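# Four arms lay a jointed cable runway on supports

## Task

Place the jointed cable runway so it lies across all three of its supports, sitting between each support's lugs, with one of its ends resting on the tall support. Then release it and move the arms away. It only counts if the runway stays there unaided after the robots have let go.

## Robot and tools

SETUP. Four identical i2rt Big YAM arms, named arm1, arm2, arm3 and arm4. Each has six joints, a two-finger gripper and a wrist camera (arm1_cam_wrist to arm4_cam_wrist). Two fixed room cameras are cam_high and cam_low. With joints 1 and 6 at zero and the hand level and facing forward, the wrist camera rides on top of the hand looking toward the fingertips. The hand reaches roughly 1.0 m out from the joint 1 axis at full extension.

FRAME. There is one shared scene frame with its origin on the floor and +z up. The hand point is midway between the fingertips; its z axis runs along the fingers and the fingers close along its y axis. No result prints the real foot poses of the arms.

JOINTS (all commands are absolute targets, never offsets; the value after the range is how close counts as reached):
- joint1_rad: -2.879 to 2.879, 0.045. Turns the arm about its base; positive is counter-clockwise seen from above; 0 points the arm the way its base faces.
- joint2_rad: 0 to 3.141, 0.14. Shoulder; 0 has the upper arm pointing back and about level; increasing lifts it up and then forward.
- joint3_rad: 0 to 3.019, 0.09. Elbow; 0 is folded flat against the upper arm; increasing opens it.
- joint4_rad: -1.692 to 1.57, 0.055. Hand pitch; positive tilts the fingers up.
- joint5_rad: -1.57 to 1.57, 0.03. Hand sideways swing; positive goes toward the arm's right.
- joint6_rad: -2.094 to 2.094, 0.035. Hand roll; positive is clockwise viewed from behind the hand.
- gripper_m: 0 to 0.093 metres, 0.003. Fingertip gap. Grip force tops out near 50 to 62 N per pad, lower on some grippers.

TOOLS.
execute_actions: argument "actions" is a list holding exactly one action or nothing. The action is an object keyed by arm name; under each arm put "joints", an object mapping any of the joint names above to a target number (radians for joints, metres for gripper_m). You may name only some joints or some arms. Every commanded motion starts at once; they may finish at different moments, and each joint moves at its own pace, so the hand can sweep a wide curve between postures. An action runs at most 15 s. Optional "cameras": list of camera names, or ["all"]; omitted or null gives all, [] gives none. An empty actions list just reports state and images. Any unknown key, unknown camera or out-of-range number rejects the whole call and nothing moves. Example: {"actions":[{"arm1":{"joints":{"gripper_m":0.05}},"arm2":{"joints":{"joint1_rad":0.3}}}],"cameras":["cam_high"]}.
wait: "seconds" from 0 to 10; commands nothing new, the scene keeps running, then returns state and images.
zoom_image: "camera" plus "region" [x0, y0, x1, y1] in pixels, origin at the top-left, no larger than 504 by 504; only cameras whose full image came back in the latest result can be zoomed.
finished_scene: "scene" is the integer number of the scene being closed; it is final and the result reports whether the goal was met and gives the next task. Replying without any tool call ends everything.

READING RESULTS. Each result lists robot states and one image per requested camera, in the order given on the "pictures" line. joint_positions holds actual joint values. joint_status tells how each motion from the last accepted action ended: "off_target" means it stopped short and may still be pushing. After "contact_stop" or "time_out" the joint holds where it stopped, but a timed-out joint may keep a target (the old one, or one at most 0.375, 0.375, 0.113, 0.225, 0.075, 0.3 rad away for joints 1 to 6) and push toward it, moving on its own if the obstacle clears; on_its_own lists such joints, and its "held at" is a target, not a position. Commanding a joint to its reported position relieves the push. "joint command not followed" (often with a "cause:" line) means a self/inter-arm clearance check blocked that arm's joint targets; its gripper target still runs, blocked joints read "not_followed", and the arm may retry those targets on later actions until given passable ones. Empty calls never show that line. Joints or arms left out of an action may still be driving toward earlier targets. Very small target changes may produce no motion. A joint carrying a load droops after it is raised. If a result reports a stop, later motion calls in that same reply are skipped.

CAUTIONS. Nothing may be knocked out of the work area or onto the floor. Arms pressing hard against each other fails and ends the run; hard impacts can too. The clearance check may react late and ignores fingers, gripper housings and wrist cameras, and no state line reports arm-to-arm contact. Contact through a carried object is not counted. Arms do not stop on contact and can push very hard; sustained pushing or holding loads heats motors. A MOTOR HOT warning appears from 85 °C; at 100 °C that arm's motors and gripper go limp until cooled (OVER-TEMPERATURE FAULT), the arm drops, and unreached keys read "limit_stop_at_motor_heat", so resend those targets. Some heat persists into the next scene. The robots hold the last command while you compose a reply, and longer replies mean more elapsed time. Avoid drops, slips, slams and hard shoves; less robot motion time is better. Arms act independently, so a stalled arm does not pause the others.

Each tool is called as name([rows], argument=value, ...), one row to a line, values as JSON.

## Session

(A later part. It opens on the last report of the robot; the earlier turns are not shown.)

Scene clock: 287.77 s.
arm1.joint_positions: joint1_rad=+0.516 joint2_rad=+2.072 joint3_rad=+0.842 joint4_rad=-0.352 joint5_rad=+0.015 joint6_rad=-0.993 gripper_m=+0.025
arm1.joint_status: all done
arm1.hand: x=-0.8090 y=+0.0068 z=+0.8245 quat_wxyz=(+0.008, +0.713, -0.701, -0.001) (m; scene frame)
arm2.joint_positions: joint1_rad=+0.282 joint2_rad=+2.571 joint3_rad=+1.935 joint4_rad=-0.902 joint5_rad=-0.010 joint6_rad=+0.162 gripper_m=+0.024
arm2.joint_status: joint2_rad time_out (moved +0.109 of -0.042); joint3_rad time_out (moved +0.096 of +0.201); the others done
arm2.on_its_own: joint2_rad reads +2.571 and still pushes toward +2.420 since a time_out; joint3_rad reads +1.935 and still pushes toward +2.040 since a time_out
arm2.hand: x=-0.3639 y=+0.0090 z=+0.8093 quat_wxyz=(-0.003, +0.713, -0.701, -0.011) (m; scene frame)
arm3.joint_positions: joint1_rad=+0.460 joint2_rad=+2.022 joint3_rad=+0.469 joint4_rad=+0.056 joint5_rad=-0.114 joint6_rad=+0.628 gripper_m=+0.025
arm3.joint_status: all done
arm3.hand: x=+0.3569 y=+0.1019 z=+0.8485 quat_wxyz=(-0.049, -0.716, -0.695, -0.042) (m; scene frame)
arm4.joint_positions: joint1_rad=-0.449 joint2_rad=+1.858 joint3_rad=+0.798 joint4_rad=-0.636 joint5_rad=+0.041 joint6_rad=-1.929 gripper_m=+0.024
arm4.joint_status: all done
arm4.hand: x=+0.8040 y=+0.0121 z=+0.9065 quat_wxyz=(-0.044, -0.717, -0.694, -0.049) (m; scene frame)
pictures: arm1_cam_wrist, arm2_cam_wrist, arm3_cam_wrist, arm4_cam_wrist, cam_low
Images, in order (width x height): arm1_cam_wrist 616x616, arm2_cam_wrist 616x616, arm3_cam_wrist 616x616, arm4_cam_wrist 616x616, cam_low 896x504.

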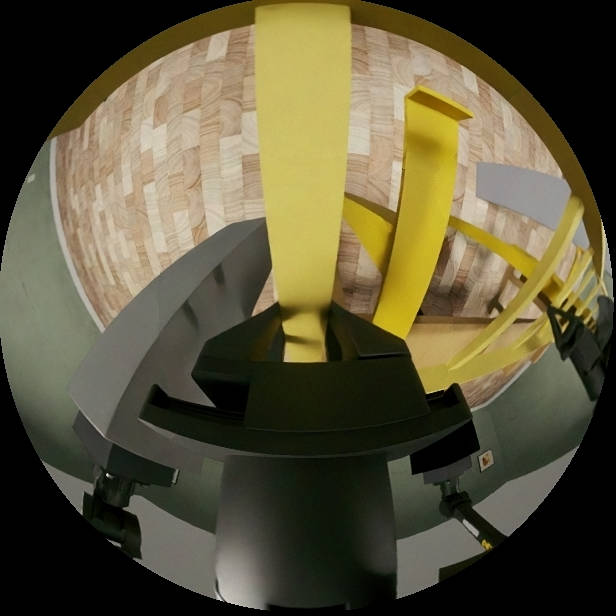

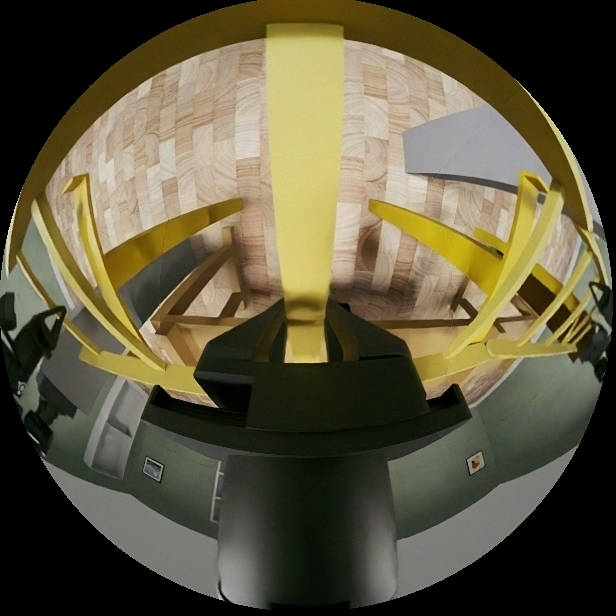

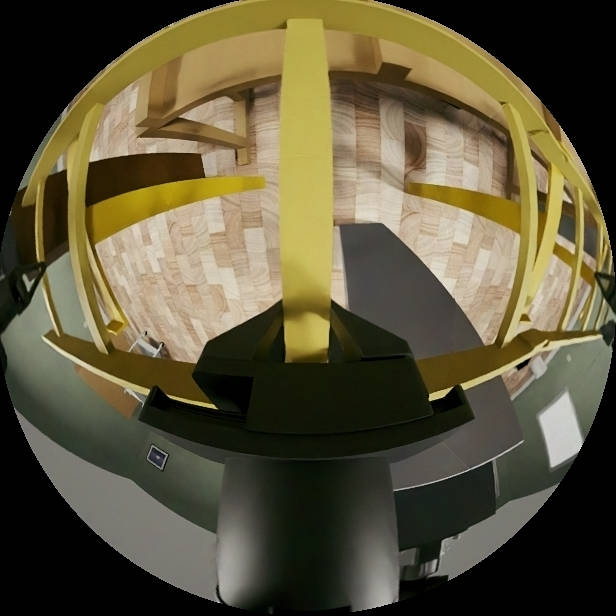

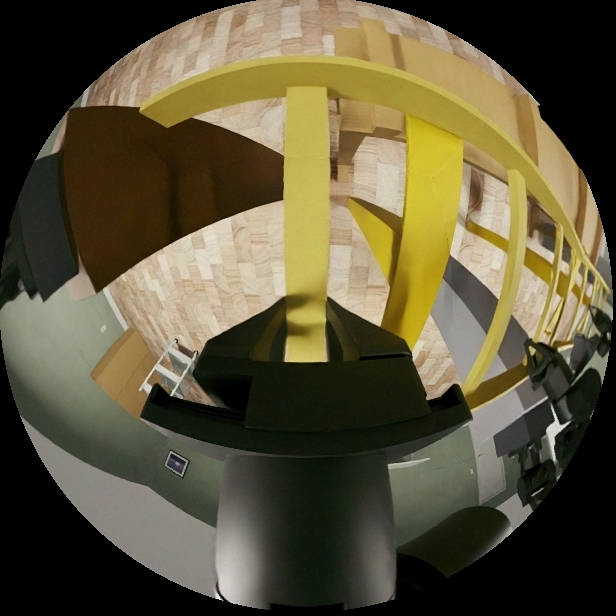

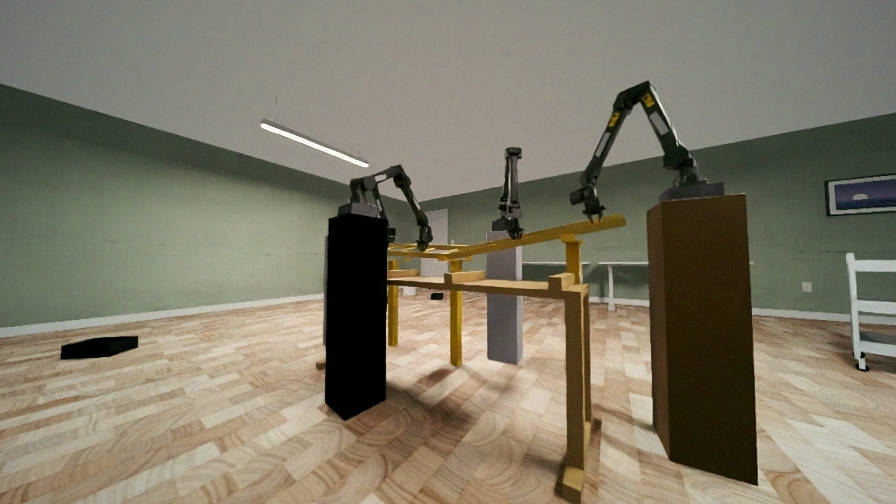

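execute_actions([
  {"arm1":{"joints":{"joint1_rad":0.60,"joint2_rad":2.02,"joint3_rad":0.945,"joint4_rad":-0.36,"joint6_rad":-0.92}},"arm2":{"joints":{"joint1_rad":0.278,"joint2_rad":2.41,"joint3_rad":2.10,"joint4_rad":-0.93,"joint6_rad":0.16}},"arm3":{"joints":{"joint1_rad":0.49,"joint2_rad":1.94,"joint3_rad":0.425,"joint4_rad":0.10,"joint5_rad":-0.10,"joint6_rad":0.65}},"arm4":{"joints":{"joint1_rad":-0.515,"joint2_rad":1.80,"joint3_rad":0.86,"joint4_rad":-0.665,"joint5_rad":0.065,"joint6_rad":-1.995}}},
], cameras=["cam_low","arm1_cam_wrist","arm4_cam_wrist","arm2_cam_wrist","arm3_cam_wrist"])

zoom_image(camera="cam_low", region=[380, 190, 640, 290])

Scene clock: 302.17 s.
arm1.joint_positions: joint1_rad=+0.559 joint2_rad=+2.072 joint3_rad=+0.869 joint4_rad=-0.378 joint5_rad=+0.014 joint6_rad=-0.950 gripper_m=+0.025
arm1.joint_status: all done
arm1.hand: x=-0.8110 y=+0.0265 z=+0.8282 quat_wxyz=(+0.008, +0.714, -0.700, -0.001) (m; scene frame)
arm2.joint_positions: joint1_rad=+0.279 joint2_rad=+2.583 joint3_rad=+1.978 joint4_rad=-0.889 joint5_rad=-0.009 joint6_rad=+0.158 gripper_m=+0.024
arm2.joint_status: joint2_rad time_out (moved +0.012 of -0.161); joint3_rad time_out (moved +0.043 of +0.165); the others done
arm2.on_its_own: joint2_rad reads +2.583 and still pushes toward +2.410 since a time_out; joint3_rad reads +1.978 and still pushes toward +2.091 since a time_out
arm2.hand: x=-0.3653 y=+0.0283 z=+0.8149 quat_wxyz=(-0.016, +0.713, -0.700, -0.028) (m; scene frame)
arm3.joint_positions: joint1_rad=+0.491 joint2_rad=+2.000 joint3_rad=+0.426 joint4_rad=+0.073 joint5_rad=-0.119 joint6_rad=+0.661 gripper_m=+0.025
arm3.joint_status: all done
arm3.hand: x=+0.3551 y=+0.1205 z=+0.8531 quat_wxyz=(-0.045, -0.717, -0.694, -0.046) (m; scene frame)
arm4.joint_positions: joint1_rad=-0.488 joint2_rad=+1.858 joint3_rad=+0.818 joint4_rad=-0.645 joint5_rad=+0.055 joint6_rad=-1.965 gripper_m=+0.024
arm4.joint_status: all done
arm4.hand: x=+0.8025 y=+0.0302 z=+0.9103 quat_wxyz=(-0.038, -0.717, -0.694, -0.052) (m; scene frame)
pictures: arm1_cam_wrist, arm2_cam_wrist, arm3_cam_wrist, arm4_cam_wrist, cam_low
Images, in order (width x height): arm1_cam_wrist 616x616, arm2_cam_wrist 616x616, arm3_cam_wrist 616x616, arm4_cam_wrist 616x616, cam_low 896x504.

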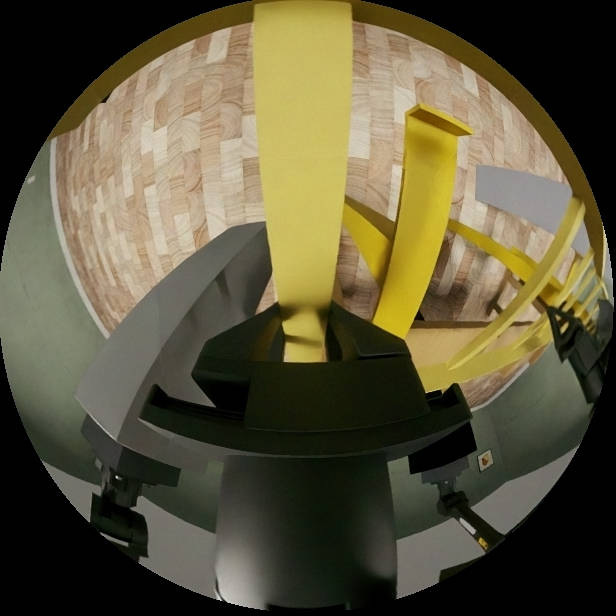

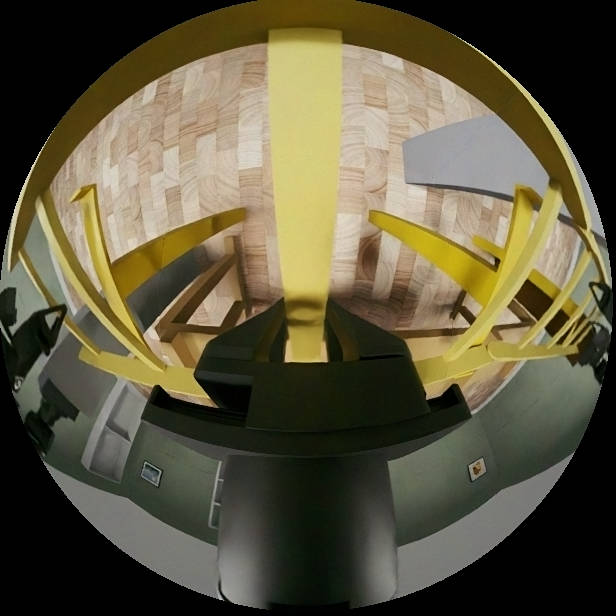

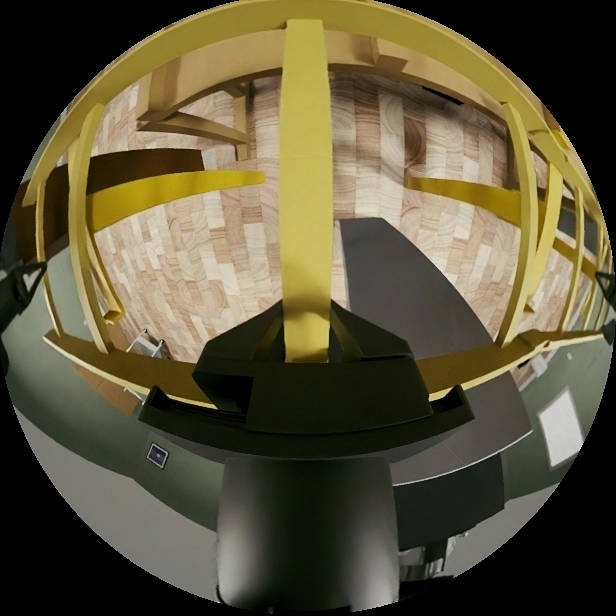

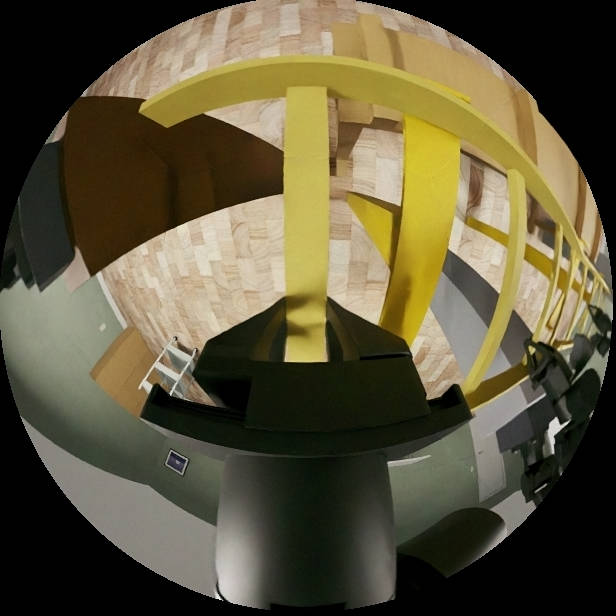

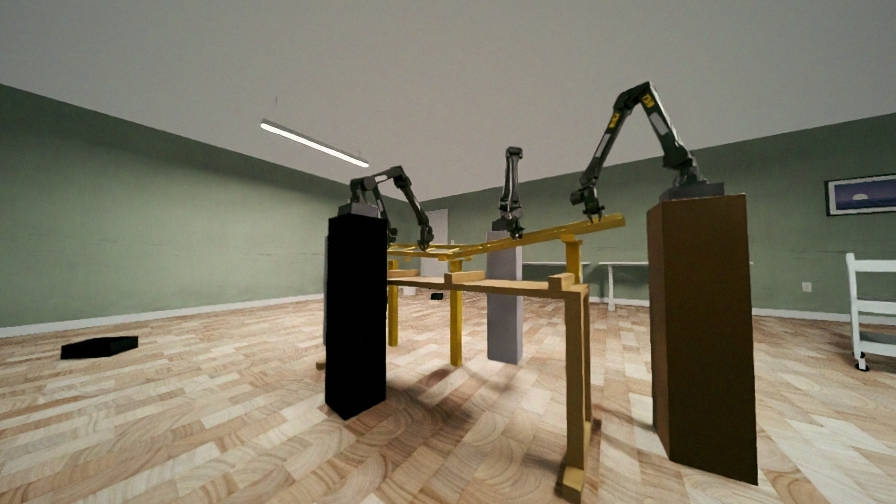

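Region (380, 190, 640, 290) of cam_low's 896x504 image, scaled by 1.938, with more detail than that image has; it fills the top 194 rows of this view, and the rest is white.

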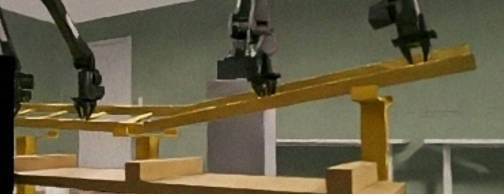

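execute_actions([
  {"arm1":{"joints":{"joint1_rad":0.585,"joint2_rad":2.115,"joint3_rad":0.94,"joint4_rad":-0.295,"joint6_rad":-0.93}},"arm2":{"joints":{"joint1_rad":0.278,"joint2_rad":2.50,"joint3_rad":2.085,"joint4_rad":-0.91,"joint6_rad":0.16}},"arm3":{"joints":{"joint1_rad":0.495,"joint2_rad":2.13,"joint3_rad":0.46,"joint4_rad":0.205,"joint5_rad":-0.10,"joint6_rad":0.655}},"arm4":{"joints":{"joint1_rad":-0.51,"joint2_rad":1.89,"joint3_rad":0.85,"joint4_rad":-0.59,"joint5_rad":0.065,"joint6_rad":-1.985}}},
], cameras=["cam_low","arm1_cam_wrist","arm4_cam_wrist","arm2_cam_wrist","arm3_cam_wrist"])

zoom_image(camera="cam_low", region=[380, 190, 640, 290])

Scene clock: 310.43 s.
arm1.joint_positions: joint1_rad=+0.559 joint2_rad=+2.155 joint3_rad=+0.888 joint4_rad=-0.319 joint5_rad=+0.027 joint6_rad=-0.939 gripper_m=+0.025
arm1.joint_status: all done
arm1.hand: x=-0.8103 y=+0.0245 z=+0.7990 quat_wxyz=(+0.012, +0.710, -0.704, +0.005) (m; scene frame)
arm2.joint_positions: joint1_rad=+0.281 joint2_rad=+2.620 joint3_rad=+1.984 joint4_rad=-0.885 joint5_rad=-0.006 joint6_rad=+0.161 gripper_m=+0.024
arm2.joint_status: joint3_rad time_out (moved +0.006 of +0.107); the others done
arm2.on_its_own: joint3_rad reads +1.984 and still pushes toward +2.085 since a time_out
arm2.hand: x=-0.3643 y=+0.0197 z=+0.7915 quat_wxyz=(-0.010, +0.713, -0.701, -0.016) (m; scene frame)
arm3.joint_positions: joint1_rad=+0.496 joint2_rad=+2.133 joint3_rad=+0.458 joint4_rad=+0.195 joint5_rad=-0.102 joint6_rad=+0.658 gripper_m=+0.025
arm3.joint_status: all done
arm3.hand: x=+0.3574 y=+0.1136 z=+0.8235 quat_wxyz=(-0.055, -0.714, -0.697, -0.036) (m; scene frame)
arm4.joint_positions: joint1_rad=-0.489 joint2_rad=+1.935 joint3_rad=+0.818 joint4_rad=-0.585 joint5_rad=+0.039 joint6_rad=-1.972 gripper_m=+0.024
arm4.joint_status: all done
arm4.hand: x=+0.8053 y=+0.0269 z=+0.8823 quat_wxyz=(-0.049, -0.715, -0.695, -0.048) (m; scene frame)
pictures: arm1_cam_wrist, arm2_cam_wrist, arm3_cam_wrist, arm4_cam_wrist, cam_low
Images, in order (width x height): arm1_cam_wrist 616x616, arm2_cam_wrist 616x616, arm3_cam_wrist 616x616, arm4_cam_wrist 616x616, cam_low 896x504.

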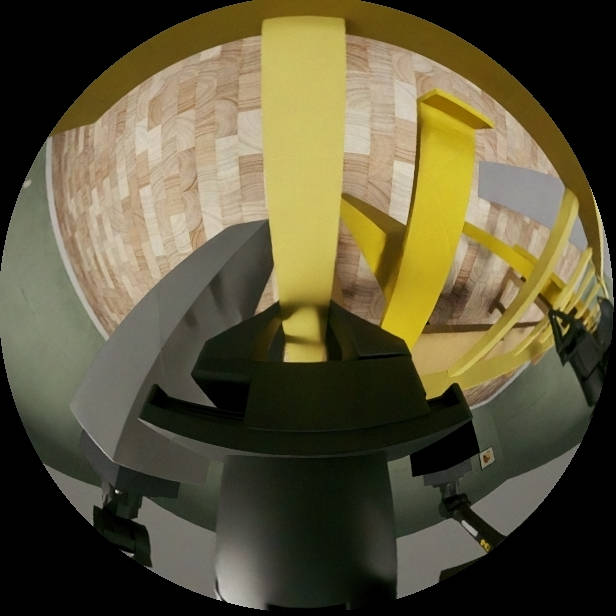

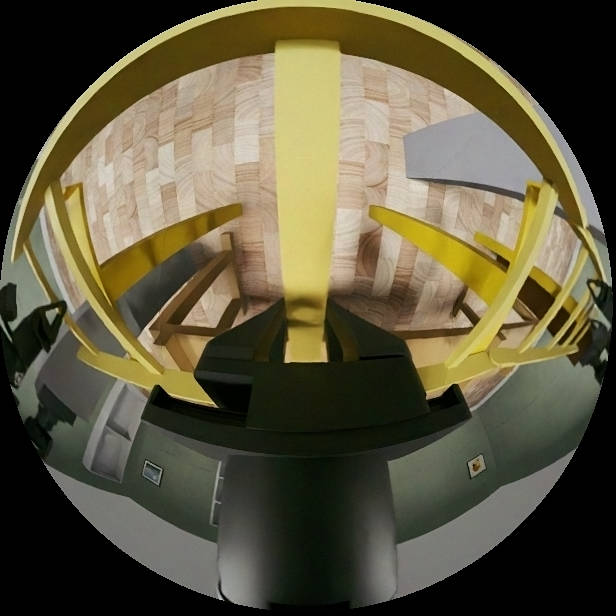

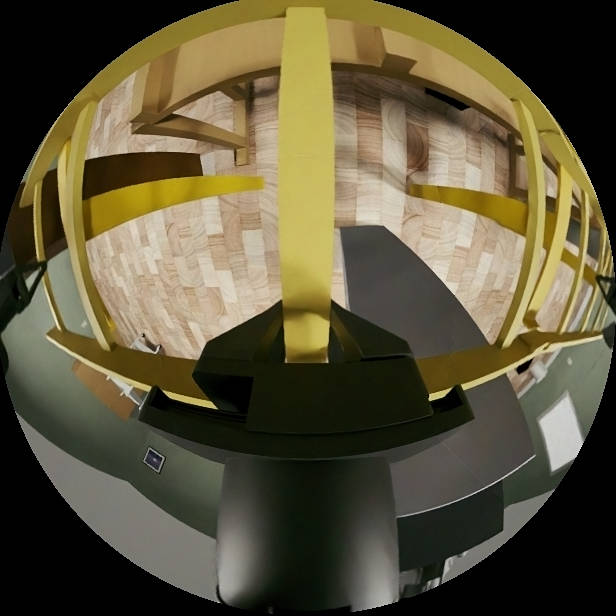

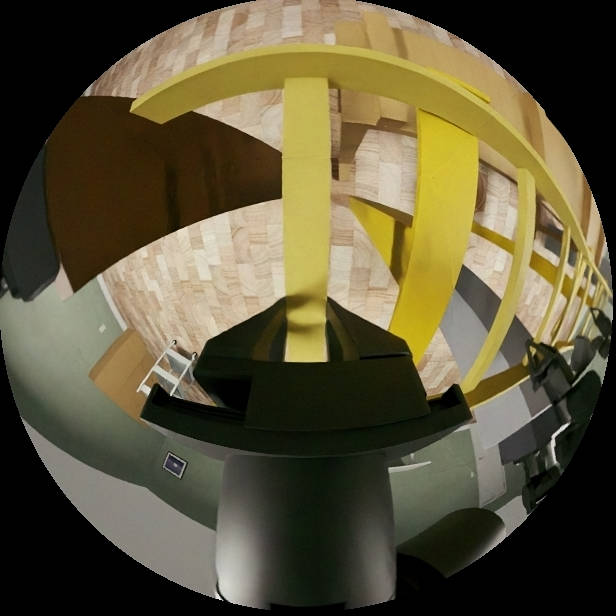

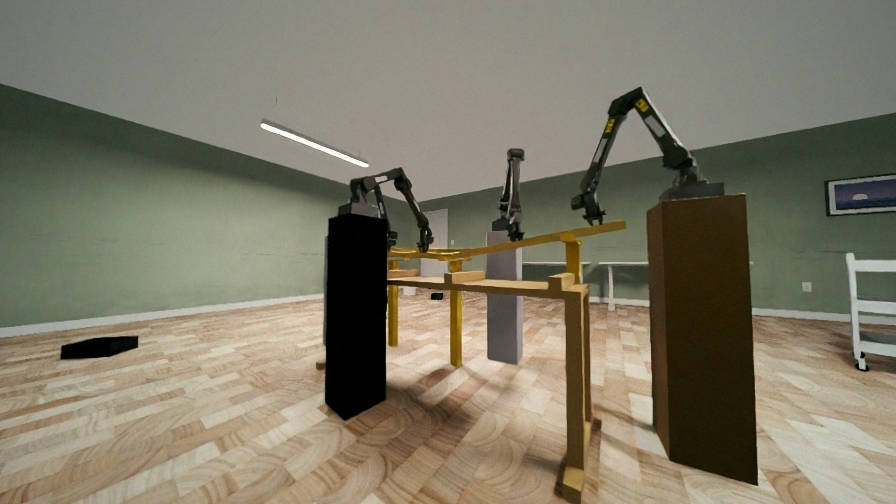

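Region (380, 190, 640, 290) of cam_low's 896x504 image, scaled by 1.938, with more detail than that image has; it fills the top 194 rows of this view, and the rest is white.

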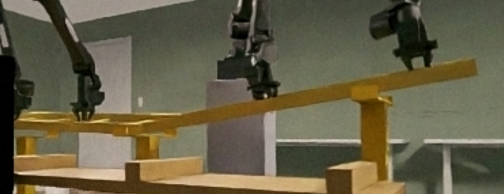

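execute_actions([
  {"arm1":{"joints":{"joint1_rad":0.575,"joint2_rad":2.18,"joint3_rad":0.93,"joint4_rad":-0.255,"joint6_rad":-0.935}},"arm2":{"joints":{"joint2_rad":2.60,"joint3_rad":2.04,"joint4_rad":-0.89}},"arm3":{"joints":{"joint2_rad":2.225,"joint3_rad":0.494,"joint4_rad":0.245}},"arm4":{"joints":{"joint1_rad":-0.5,"joint2_rad":1.95,"joint3_rad":0.84,"joint4_rad":-0.535,"joint5_rad":0.055,"joint6_rad":-1.98}}},
], cameras=["cam_low","arm1_cam_wrist","arm4_cam_wrist","arm2_cam_wrist","arm3_cam_wrist"])

zoom_image(camera="cam_low", region=[380, 190, 640, 290])

Scene clock: 316.37 s.
arm1.joint_positions: joint1_rad=+0.559 joint2_rad=+2.219 joint3_rad=+0.899 joint4_rad=-0.261 joint5_rad=+0.029 joint6_rad=-0.934 gripper_m=+0.025
arm1.joint_status: all done
arm1.hand: x=-0.8108 y=+0.0243 z=+0.7762 quat_wxyz=(+0.008, +0.708, -0.706, +0.007) (m; scene frame)
arm2.joint_positions: joint1_rad=+0.282 joint2_rad=+2.647 joint3_rad=+1.984 joint4_rad=-0.865 joint5_rad=-0.004 joint6_rad=+0.163 gripper_m=+0.024
arm2.joint_status: all done
arm2.hand: x=-0.3638 y=+0.0149 z=+0.7733 quat_wxyz=(-0.009, +0.713, -0.701, -0.013) (m; scene frame)
arm3.joint_positions: joint1_rad=+0.496 joint2_rad=+2.210 joint3_rad=+0.487 joint4_rad=+0.238 joint5_rad=-0.099 joint6_rad=+0.651 gripper_m=+0.025
arm3.joint_status: all done
arm3.hand: x=+0.3578 y=+0.1119 z=+0.8049 quat_wxyz=(-0.052, -0.712, -0.700, -0.035) (m; scene frame)
arm4.joint_positions: joint1_rad=-0.489 joint2_rad=+1.973 joint3_rad=+0.818 joint4_rad=-0.541 joint5_rad=+0.044 joint6_rad=-1.977 gripper_m=+0.024
arm4.joint_status: all done
arm4.hand: x=+0.8052 y=+0.0283 z=+0.8684 quat_wxyz=(-0.046, -0.714, -0.697, -0.049) (m; scene frame)
pictures: arm1_cam_wrist, arm2_cam_wrist, arm3_cam_wrist, arm4_cam_wrist, cam_low
Images, in order (width x height): arm1_cam_wrist 616x616, arm2_cam_wrist 616x616, arm3_cam_wrist 616x616, arm4_cam_wrist 616x616, cam_low 896x504.

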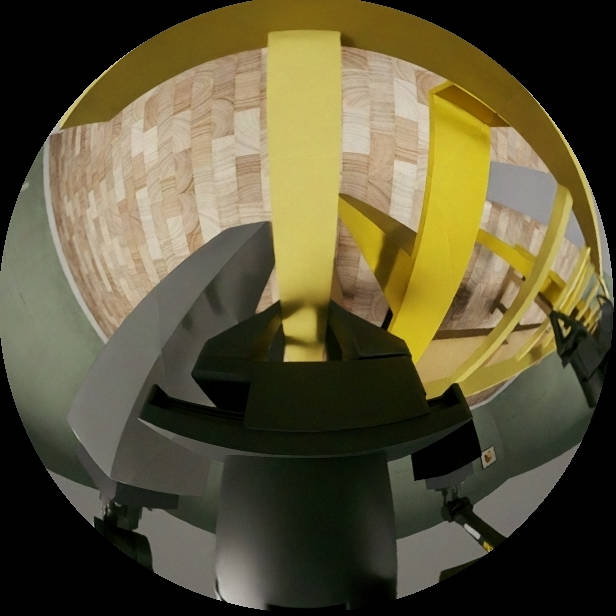

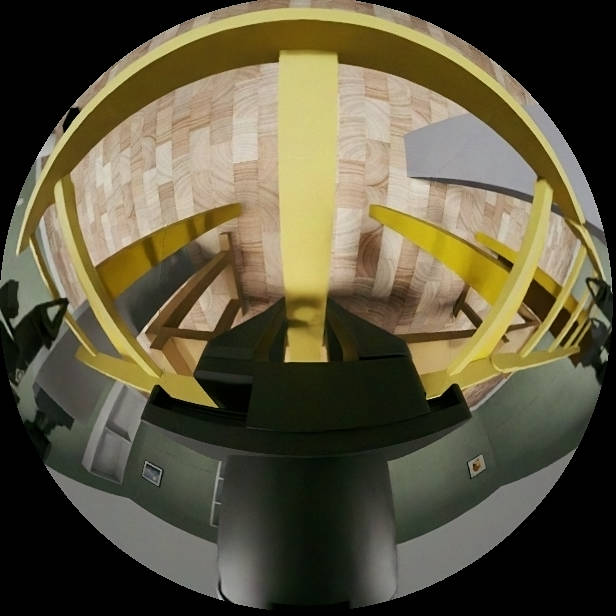

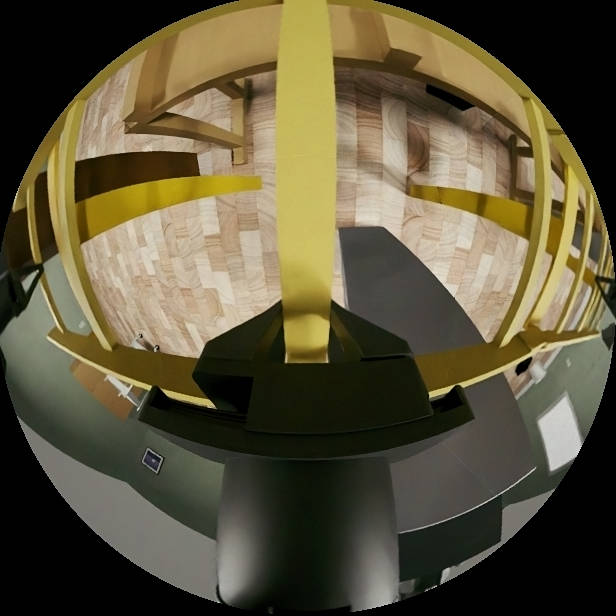

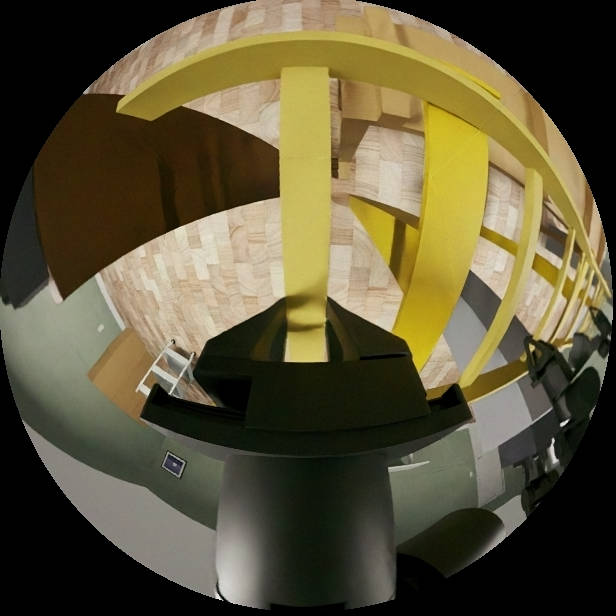

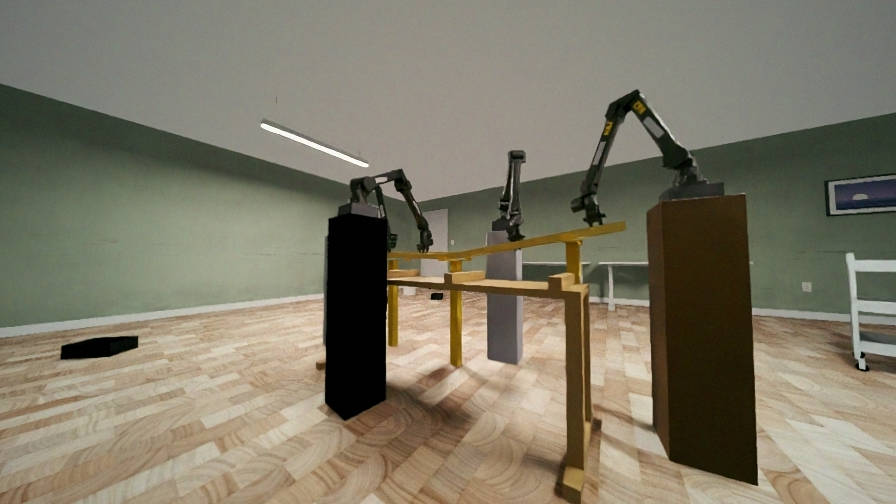

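Region (380, 190, 640, 290) of cam_low's 896x504 image, scaled by 1.938, with more detail than that image has; it fills the top 194 rows of this view, and the rest is white.

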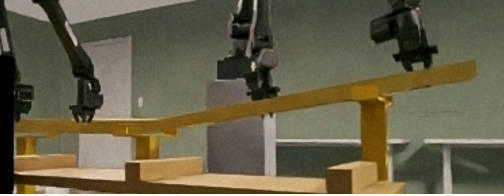

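zoom_image(camera="arm1_cam_wrist", region=[380, 20, 540, 180])

zoom_image(camera="cam_low", region=[380, 235, 490, 280])

zoom_image(camera="arm4_cam_wrist", region=[380, 20, 540, 180])

Region (380, 20, 540, 180) of arm1_cam_wrist's 616x616 image, scaled by 3.150, with more detail than that image has.

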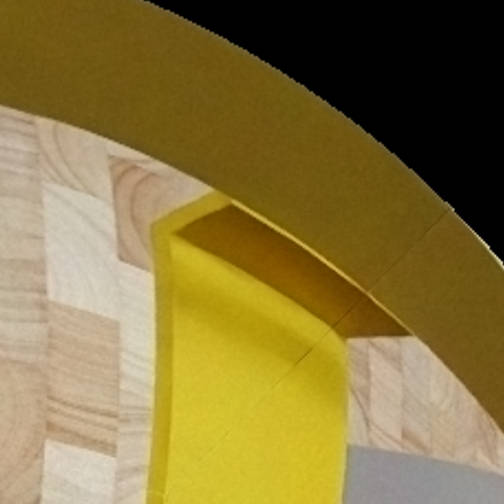

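Region (380, 235, 490, 280) of cam_low's 896x504 image, scaled by 4.582, with more detail than that image has; it fills the top 206 rows of this view, and the rest is white.

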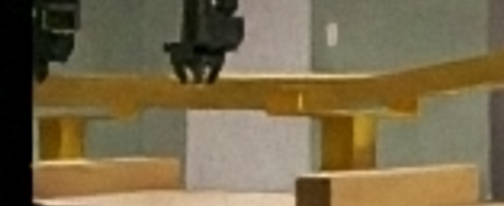

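Region (380, 20, 540, 180) of arm4_cam_wrist's 616x616 image, scaled by 3.150, with more detail than that image has.

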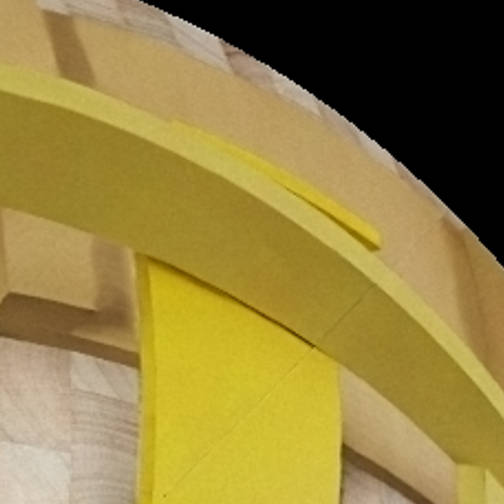

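execute_actions([
  {"arm1":{"joints":{"joint1_rad":0.50,"joint2_rad":2.14,"joint3_rad":0.86,"joint4_rad":-0.24,"joint5_rad":0,"joint6_rad":-0.985}},"arm2":{"joints":{"joint2_rad":2.57,"joint3_rad":1.96,"joint4_rad":-0.88}}},
], cameras=["arm1_cam_wrist","arm2_cam_wrist","cam_low"])

Scene clock: 324.53 s.
arm1.joint_positions: joint1_rad=+0.520 joint2_rad=+2.209 joint3_rad=+0.872 joint4_rad=-0.236 joint5_rad=+0.009 joint6_rad=-0.978 gripper_m=+0.025
arm1.joint_status: all done
arm1.hand: x=-0.8098 y=+0.0101 z=+0.7771 quat_wxyz=(+0.004, +0.710, -0.704, -0.003) (m; scene frame)
arm2.joint_positions: joint1_rad=+0.284 joint2_rad=+2.641 joint3_rad=+1.959 joint4_rad=-0.864 joint5_rad=-0.004 joint6_rad=+0.163 gripper_m=+0.024
arm2.joint_status: all done
arm2.hand: x=-0.3633 y=+0.0051 z=+0.7700 quat_wxyz=(-0.003, +0.714, -0.700, -0.005) (m; scene frame)
arm3.joint_positions: joint1_rad=+0.495 joint2_rad=+2.231 joint3_rad=+0.498 joint4_rad=+0.246 joint5_rad=-0.090 joint6_rad=+0.641 gripper_m=+0.025
arm3.joint_status: not commanded
arm3.hand: x=+0.3572 y=+0.1097 z=+0.7994 quat_wxyz=(-0.051, -0.709, -0.703, -0.031) (m; scene frame)
arm4.joint_positions: joint1_rad=-0.493 joint2_rad=+1.983 joint3_rad=+0.818 joint4_rad=-0.531 joint5_rad=+0.051 joint6_rad=-1.988 gripper_m=+0.024
arm4.joint_status: not commanded
arm4.hand: x=+0.8063 y=+0.0304 z=+0.8649 quat_wxyz=(-0.045, -0.711, -0.700, -0.052) (m; scene frame)
pictures: arm1_cam_wrist, arm2_cam_wrist, cam_low
Images, in order (width x height): arm1_cam_wrist 616x616, arm2_cam_wrist 616x616, cam_low 896x504.

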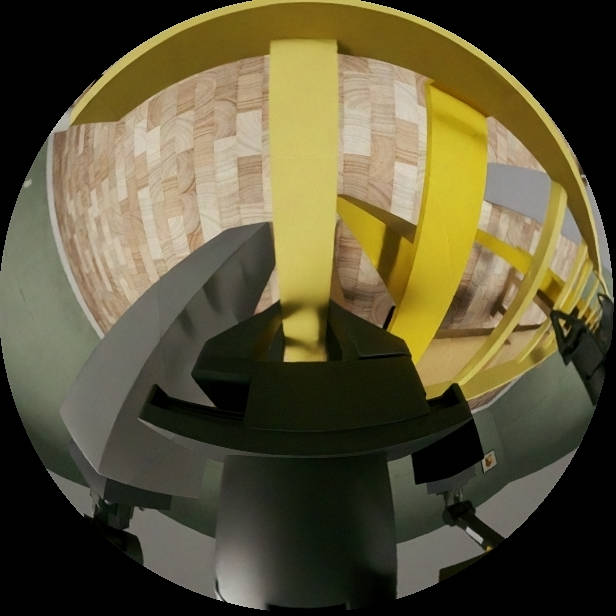

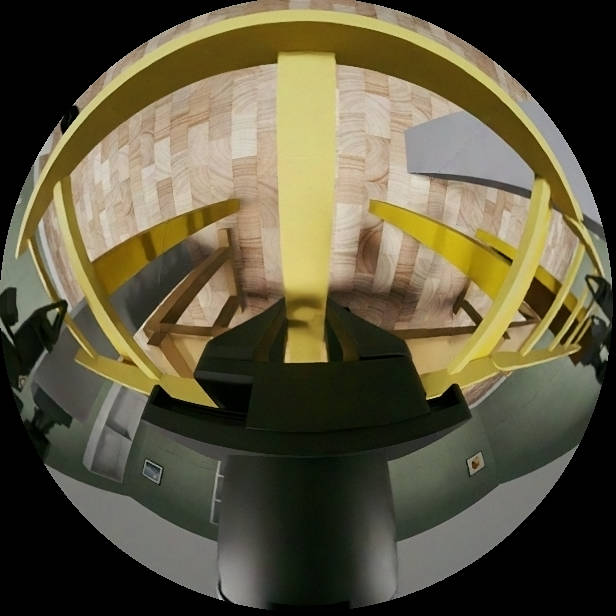

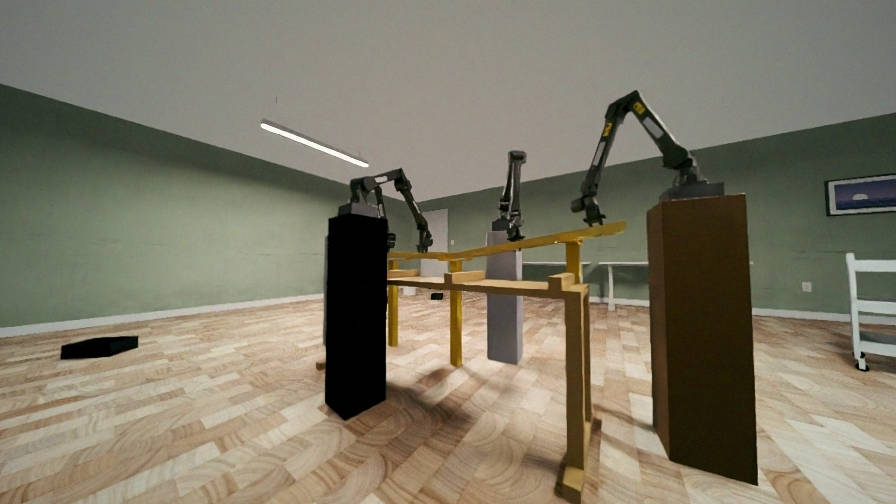

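execute_actions([
  {"arm1":{"joints":{"joint1_rad":0.52,"joint2_rad":2.225,"joint3_rad":0.875,"joint4_rad":-0.225}},"arm2":{"joints":{"joint2_rad":2.655,"joint3_rad":1.96,"joint4_rad":-0.865}},"arm3":{"joints":{"joint2_rad":2.26,"joint3_rad":0.505,"joint4_rad":0.26}},"arm4":{"joints":{"joint1_rad":-0.493,"joint2_rad":2.005,"joint3_rad":0.82,"joint4_rad":-0.515}}},
], cameras=["arm1_cam_wrist","arm3_cam_wrist","arm4_cam_wrist","cam_high","cam_low"])

zoom_image(camera="cam_high", region=[330, 190, 580, 370])

zoom_image(camera="arm3_cam_wrist", region=[20, 230, 200, 400])

zoom_image(camera="arm3_cam_wrist", region=[440, 230, 616, 400])

Scene clock: 329.93 s.
arm1.joint_positions: joint1_rad=+0.520 joint2_rad=+2.255 joint3_rad=+0.883 joint4_rad=-0.209 joint5_rad=+0.024 joint6_rad=-0.978 gripper_m=+0.025
arm1.joint_status: all done
arm1.hand: x=-0.8107 y=+0.0067 z=+0.7613 quat_wxyz=(+0.008, +0.710, -0.704, +0.004) (m; scene frame)
arm2.joint_positions: joint1_rad=+0.285 joint2_rad=+2.657 joint3_rad=+1.959 joint4_rad=-0.856 joint5_rad=-0.003 joint6_rad=+0.163 gripper_m=+0.024
arm2.joint_status: all done
arm2.hand: x=-0.3629 y=+0.0011 z=+0.7595 quat_wxyz=(-0.002, +0.714, -0.700, -0.002) (m; scene frame)
arm3.joint_positions: joint1_rad=+0.495 joint2_rad=+2.274 joint3_rad=+0.517 joint4_rad=+0.267 joint5_rad=-0.085 joint6_rad=+0.636 gripper_m=+0.025
arm3.joint_status: all done
arm3.hand: x=+0.3571 y=+0.1083 z=+0.7883 quat_wxyz=(-0.049, -0.707, -0.705, -0.028) (m; scene frame)
arm4.joint_positions: joint1_rad=-0.493 joint2_rad=+2.005 joint3_rad=+0.819 joint4_rad=-0.509 joint5_rad=+0.057 joint6_rad=-1.992 gripper_m=+0.024
arm4.joint_status: all done
arm4.hand: x=+0.8071 y=+0.0312 z=+0.8569 quat_wxyz=(-0.043, -0.709, -0.702, -0.054) (m; scene frame)
pictures: arm1_cam_wrist, arm3_cam_wrist, arm4_cam_wrist, cam_high, cam_low
Images, in order (width x height): arm1_cam_wrist 616x616, arm3_cam_wrist 616x616, arm4_cam_wrist 616x616, cam_high 896x504, cam_low 896x504.

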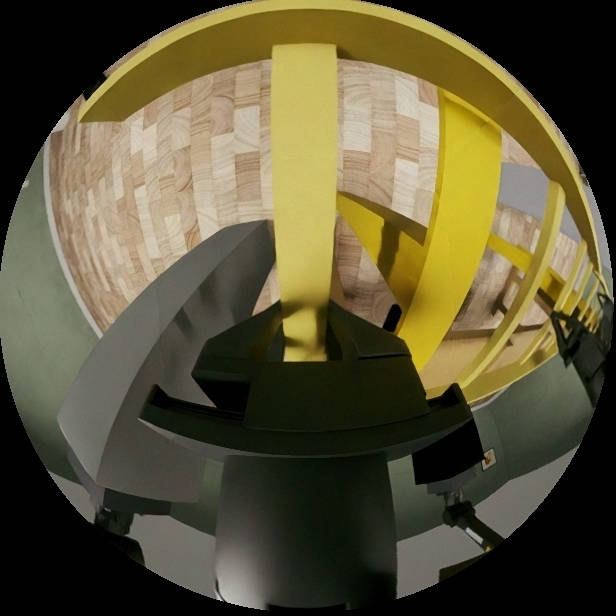

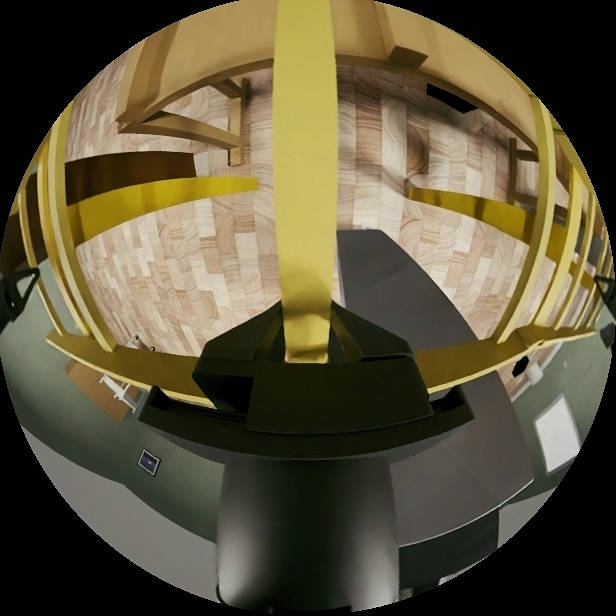

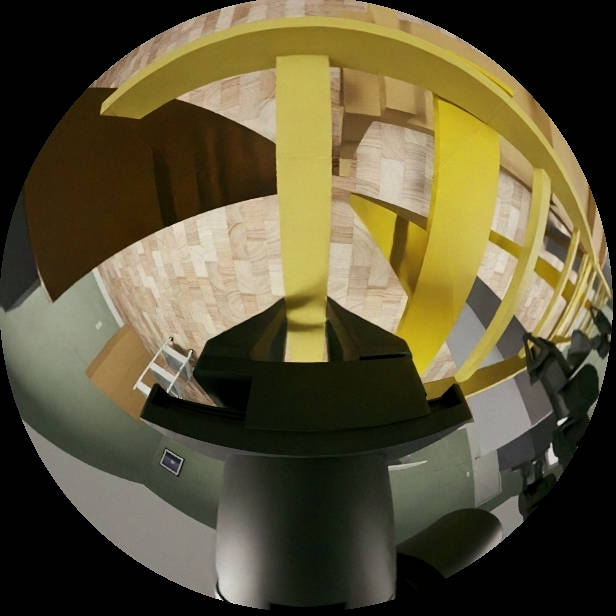

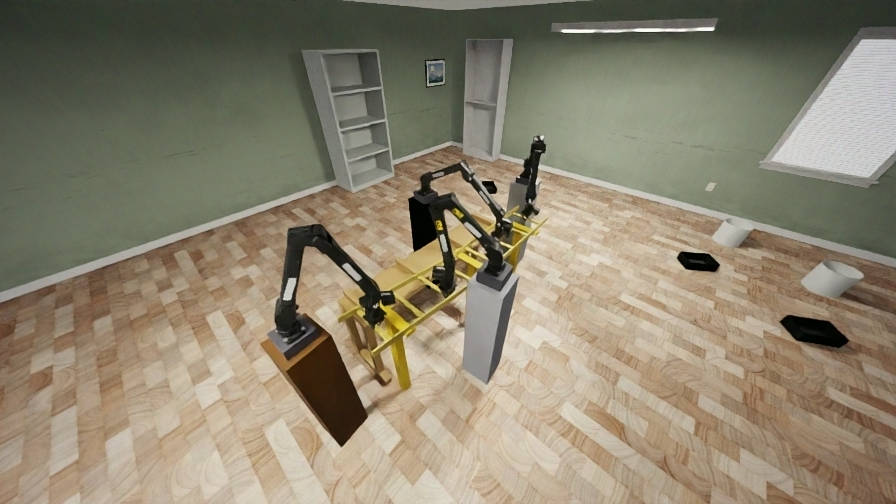

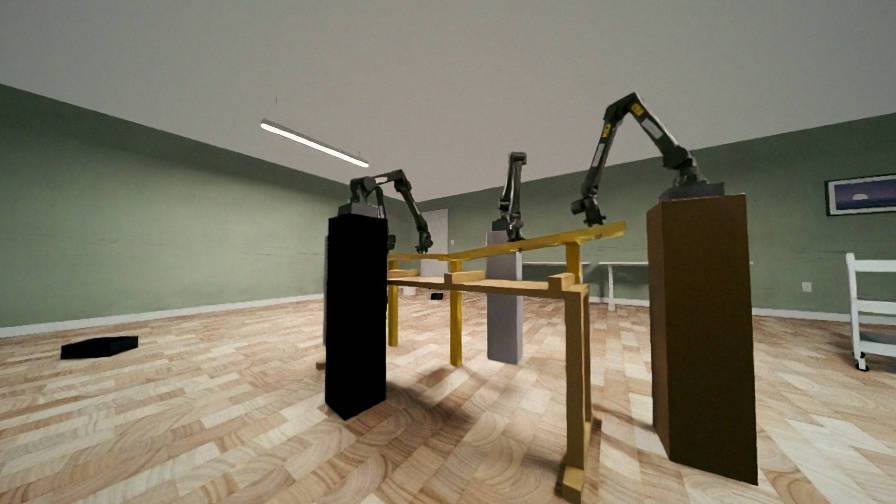

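Region (330, 190, 580, 370) of cam_high's 896x504 image, scaled by 2.016, with more detail than that image has; it fills the top 363 rows of this view, and the rest is white.

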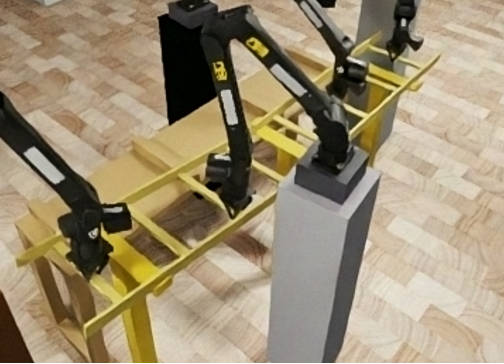

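Region (20, 230, 200, 400) of arm3_cam_wrist's 616x616 image, scaled by 2.800, with more detail than that image has.

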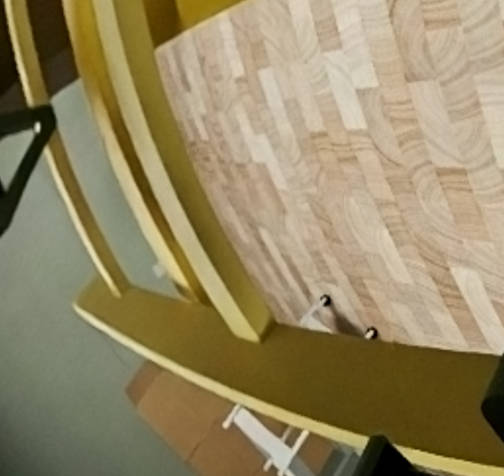

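Region (440, 230, 616, 400) of arm3_cam_wrist's 616x616 image, scaled by 2.864, with more detail than that image has; it fills the top 487 rows of this view, and the rest is white.

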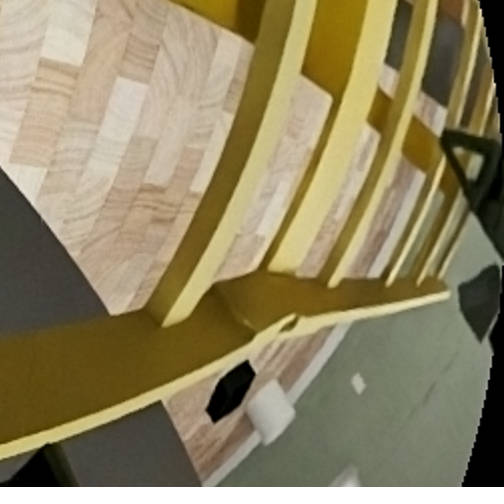

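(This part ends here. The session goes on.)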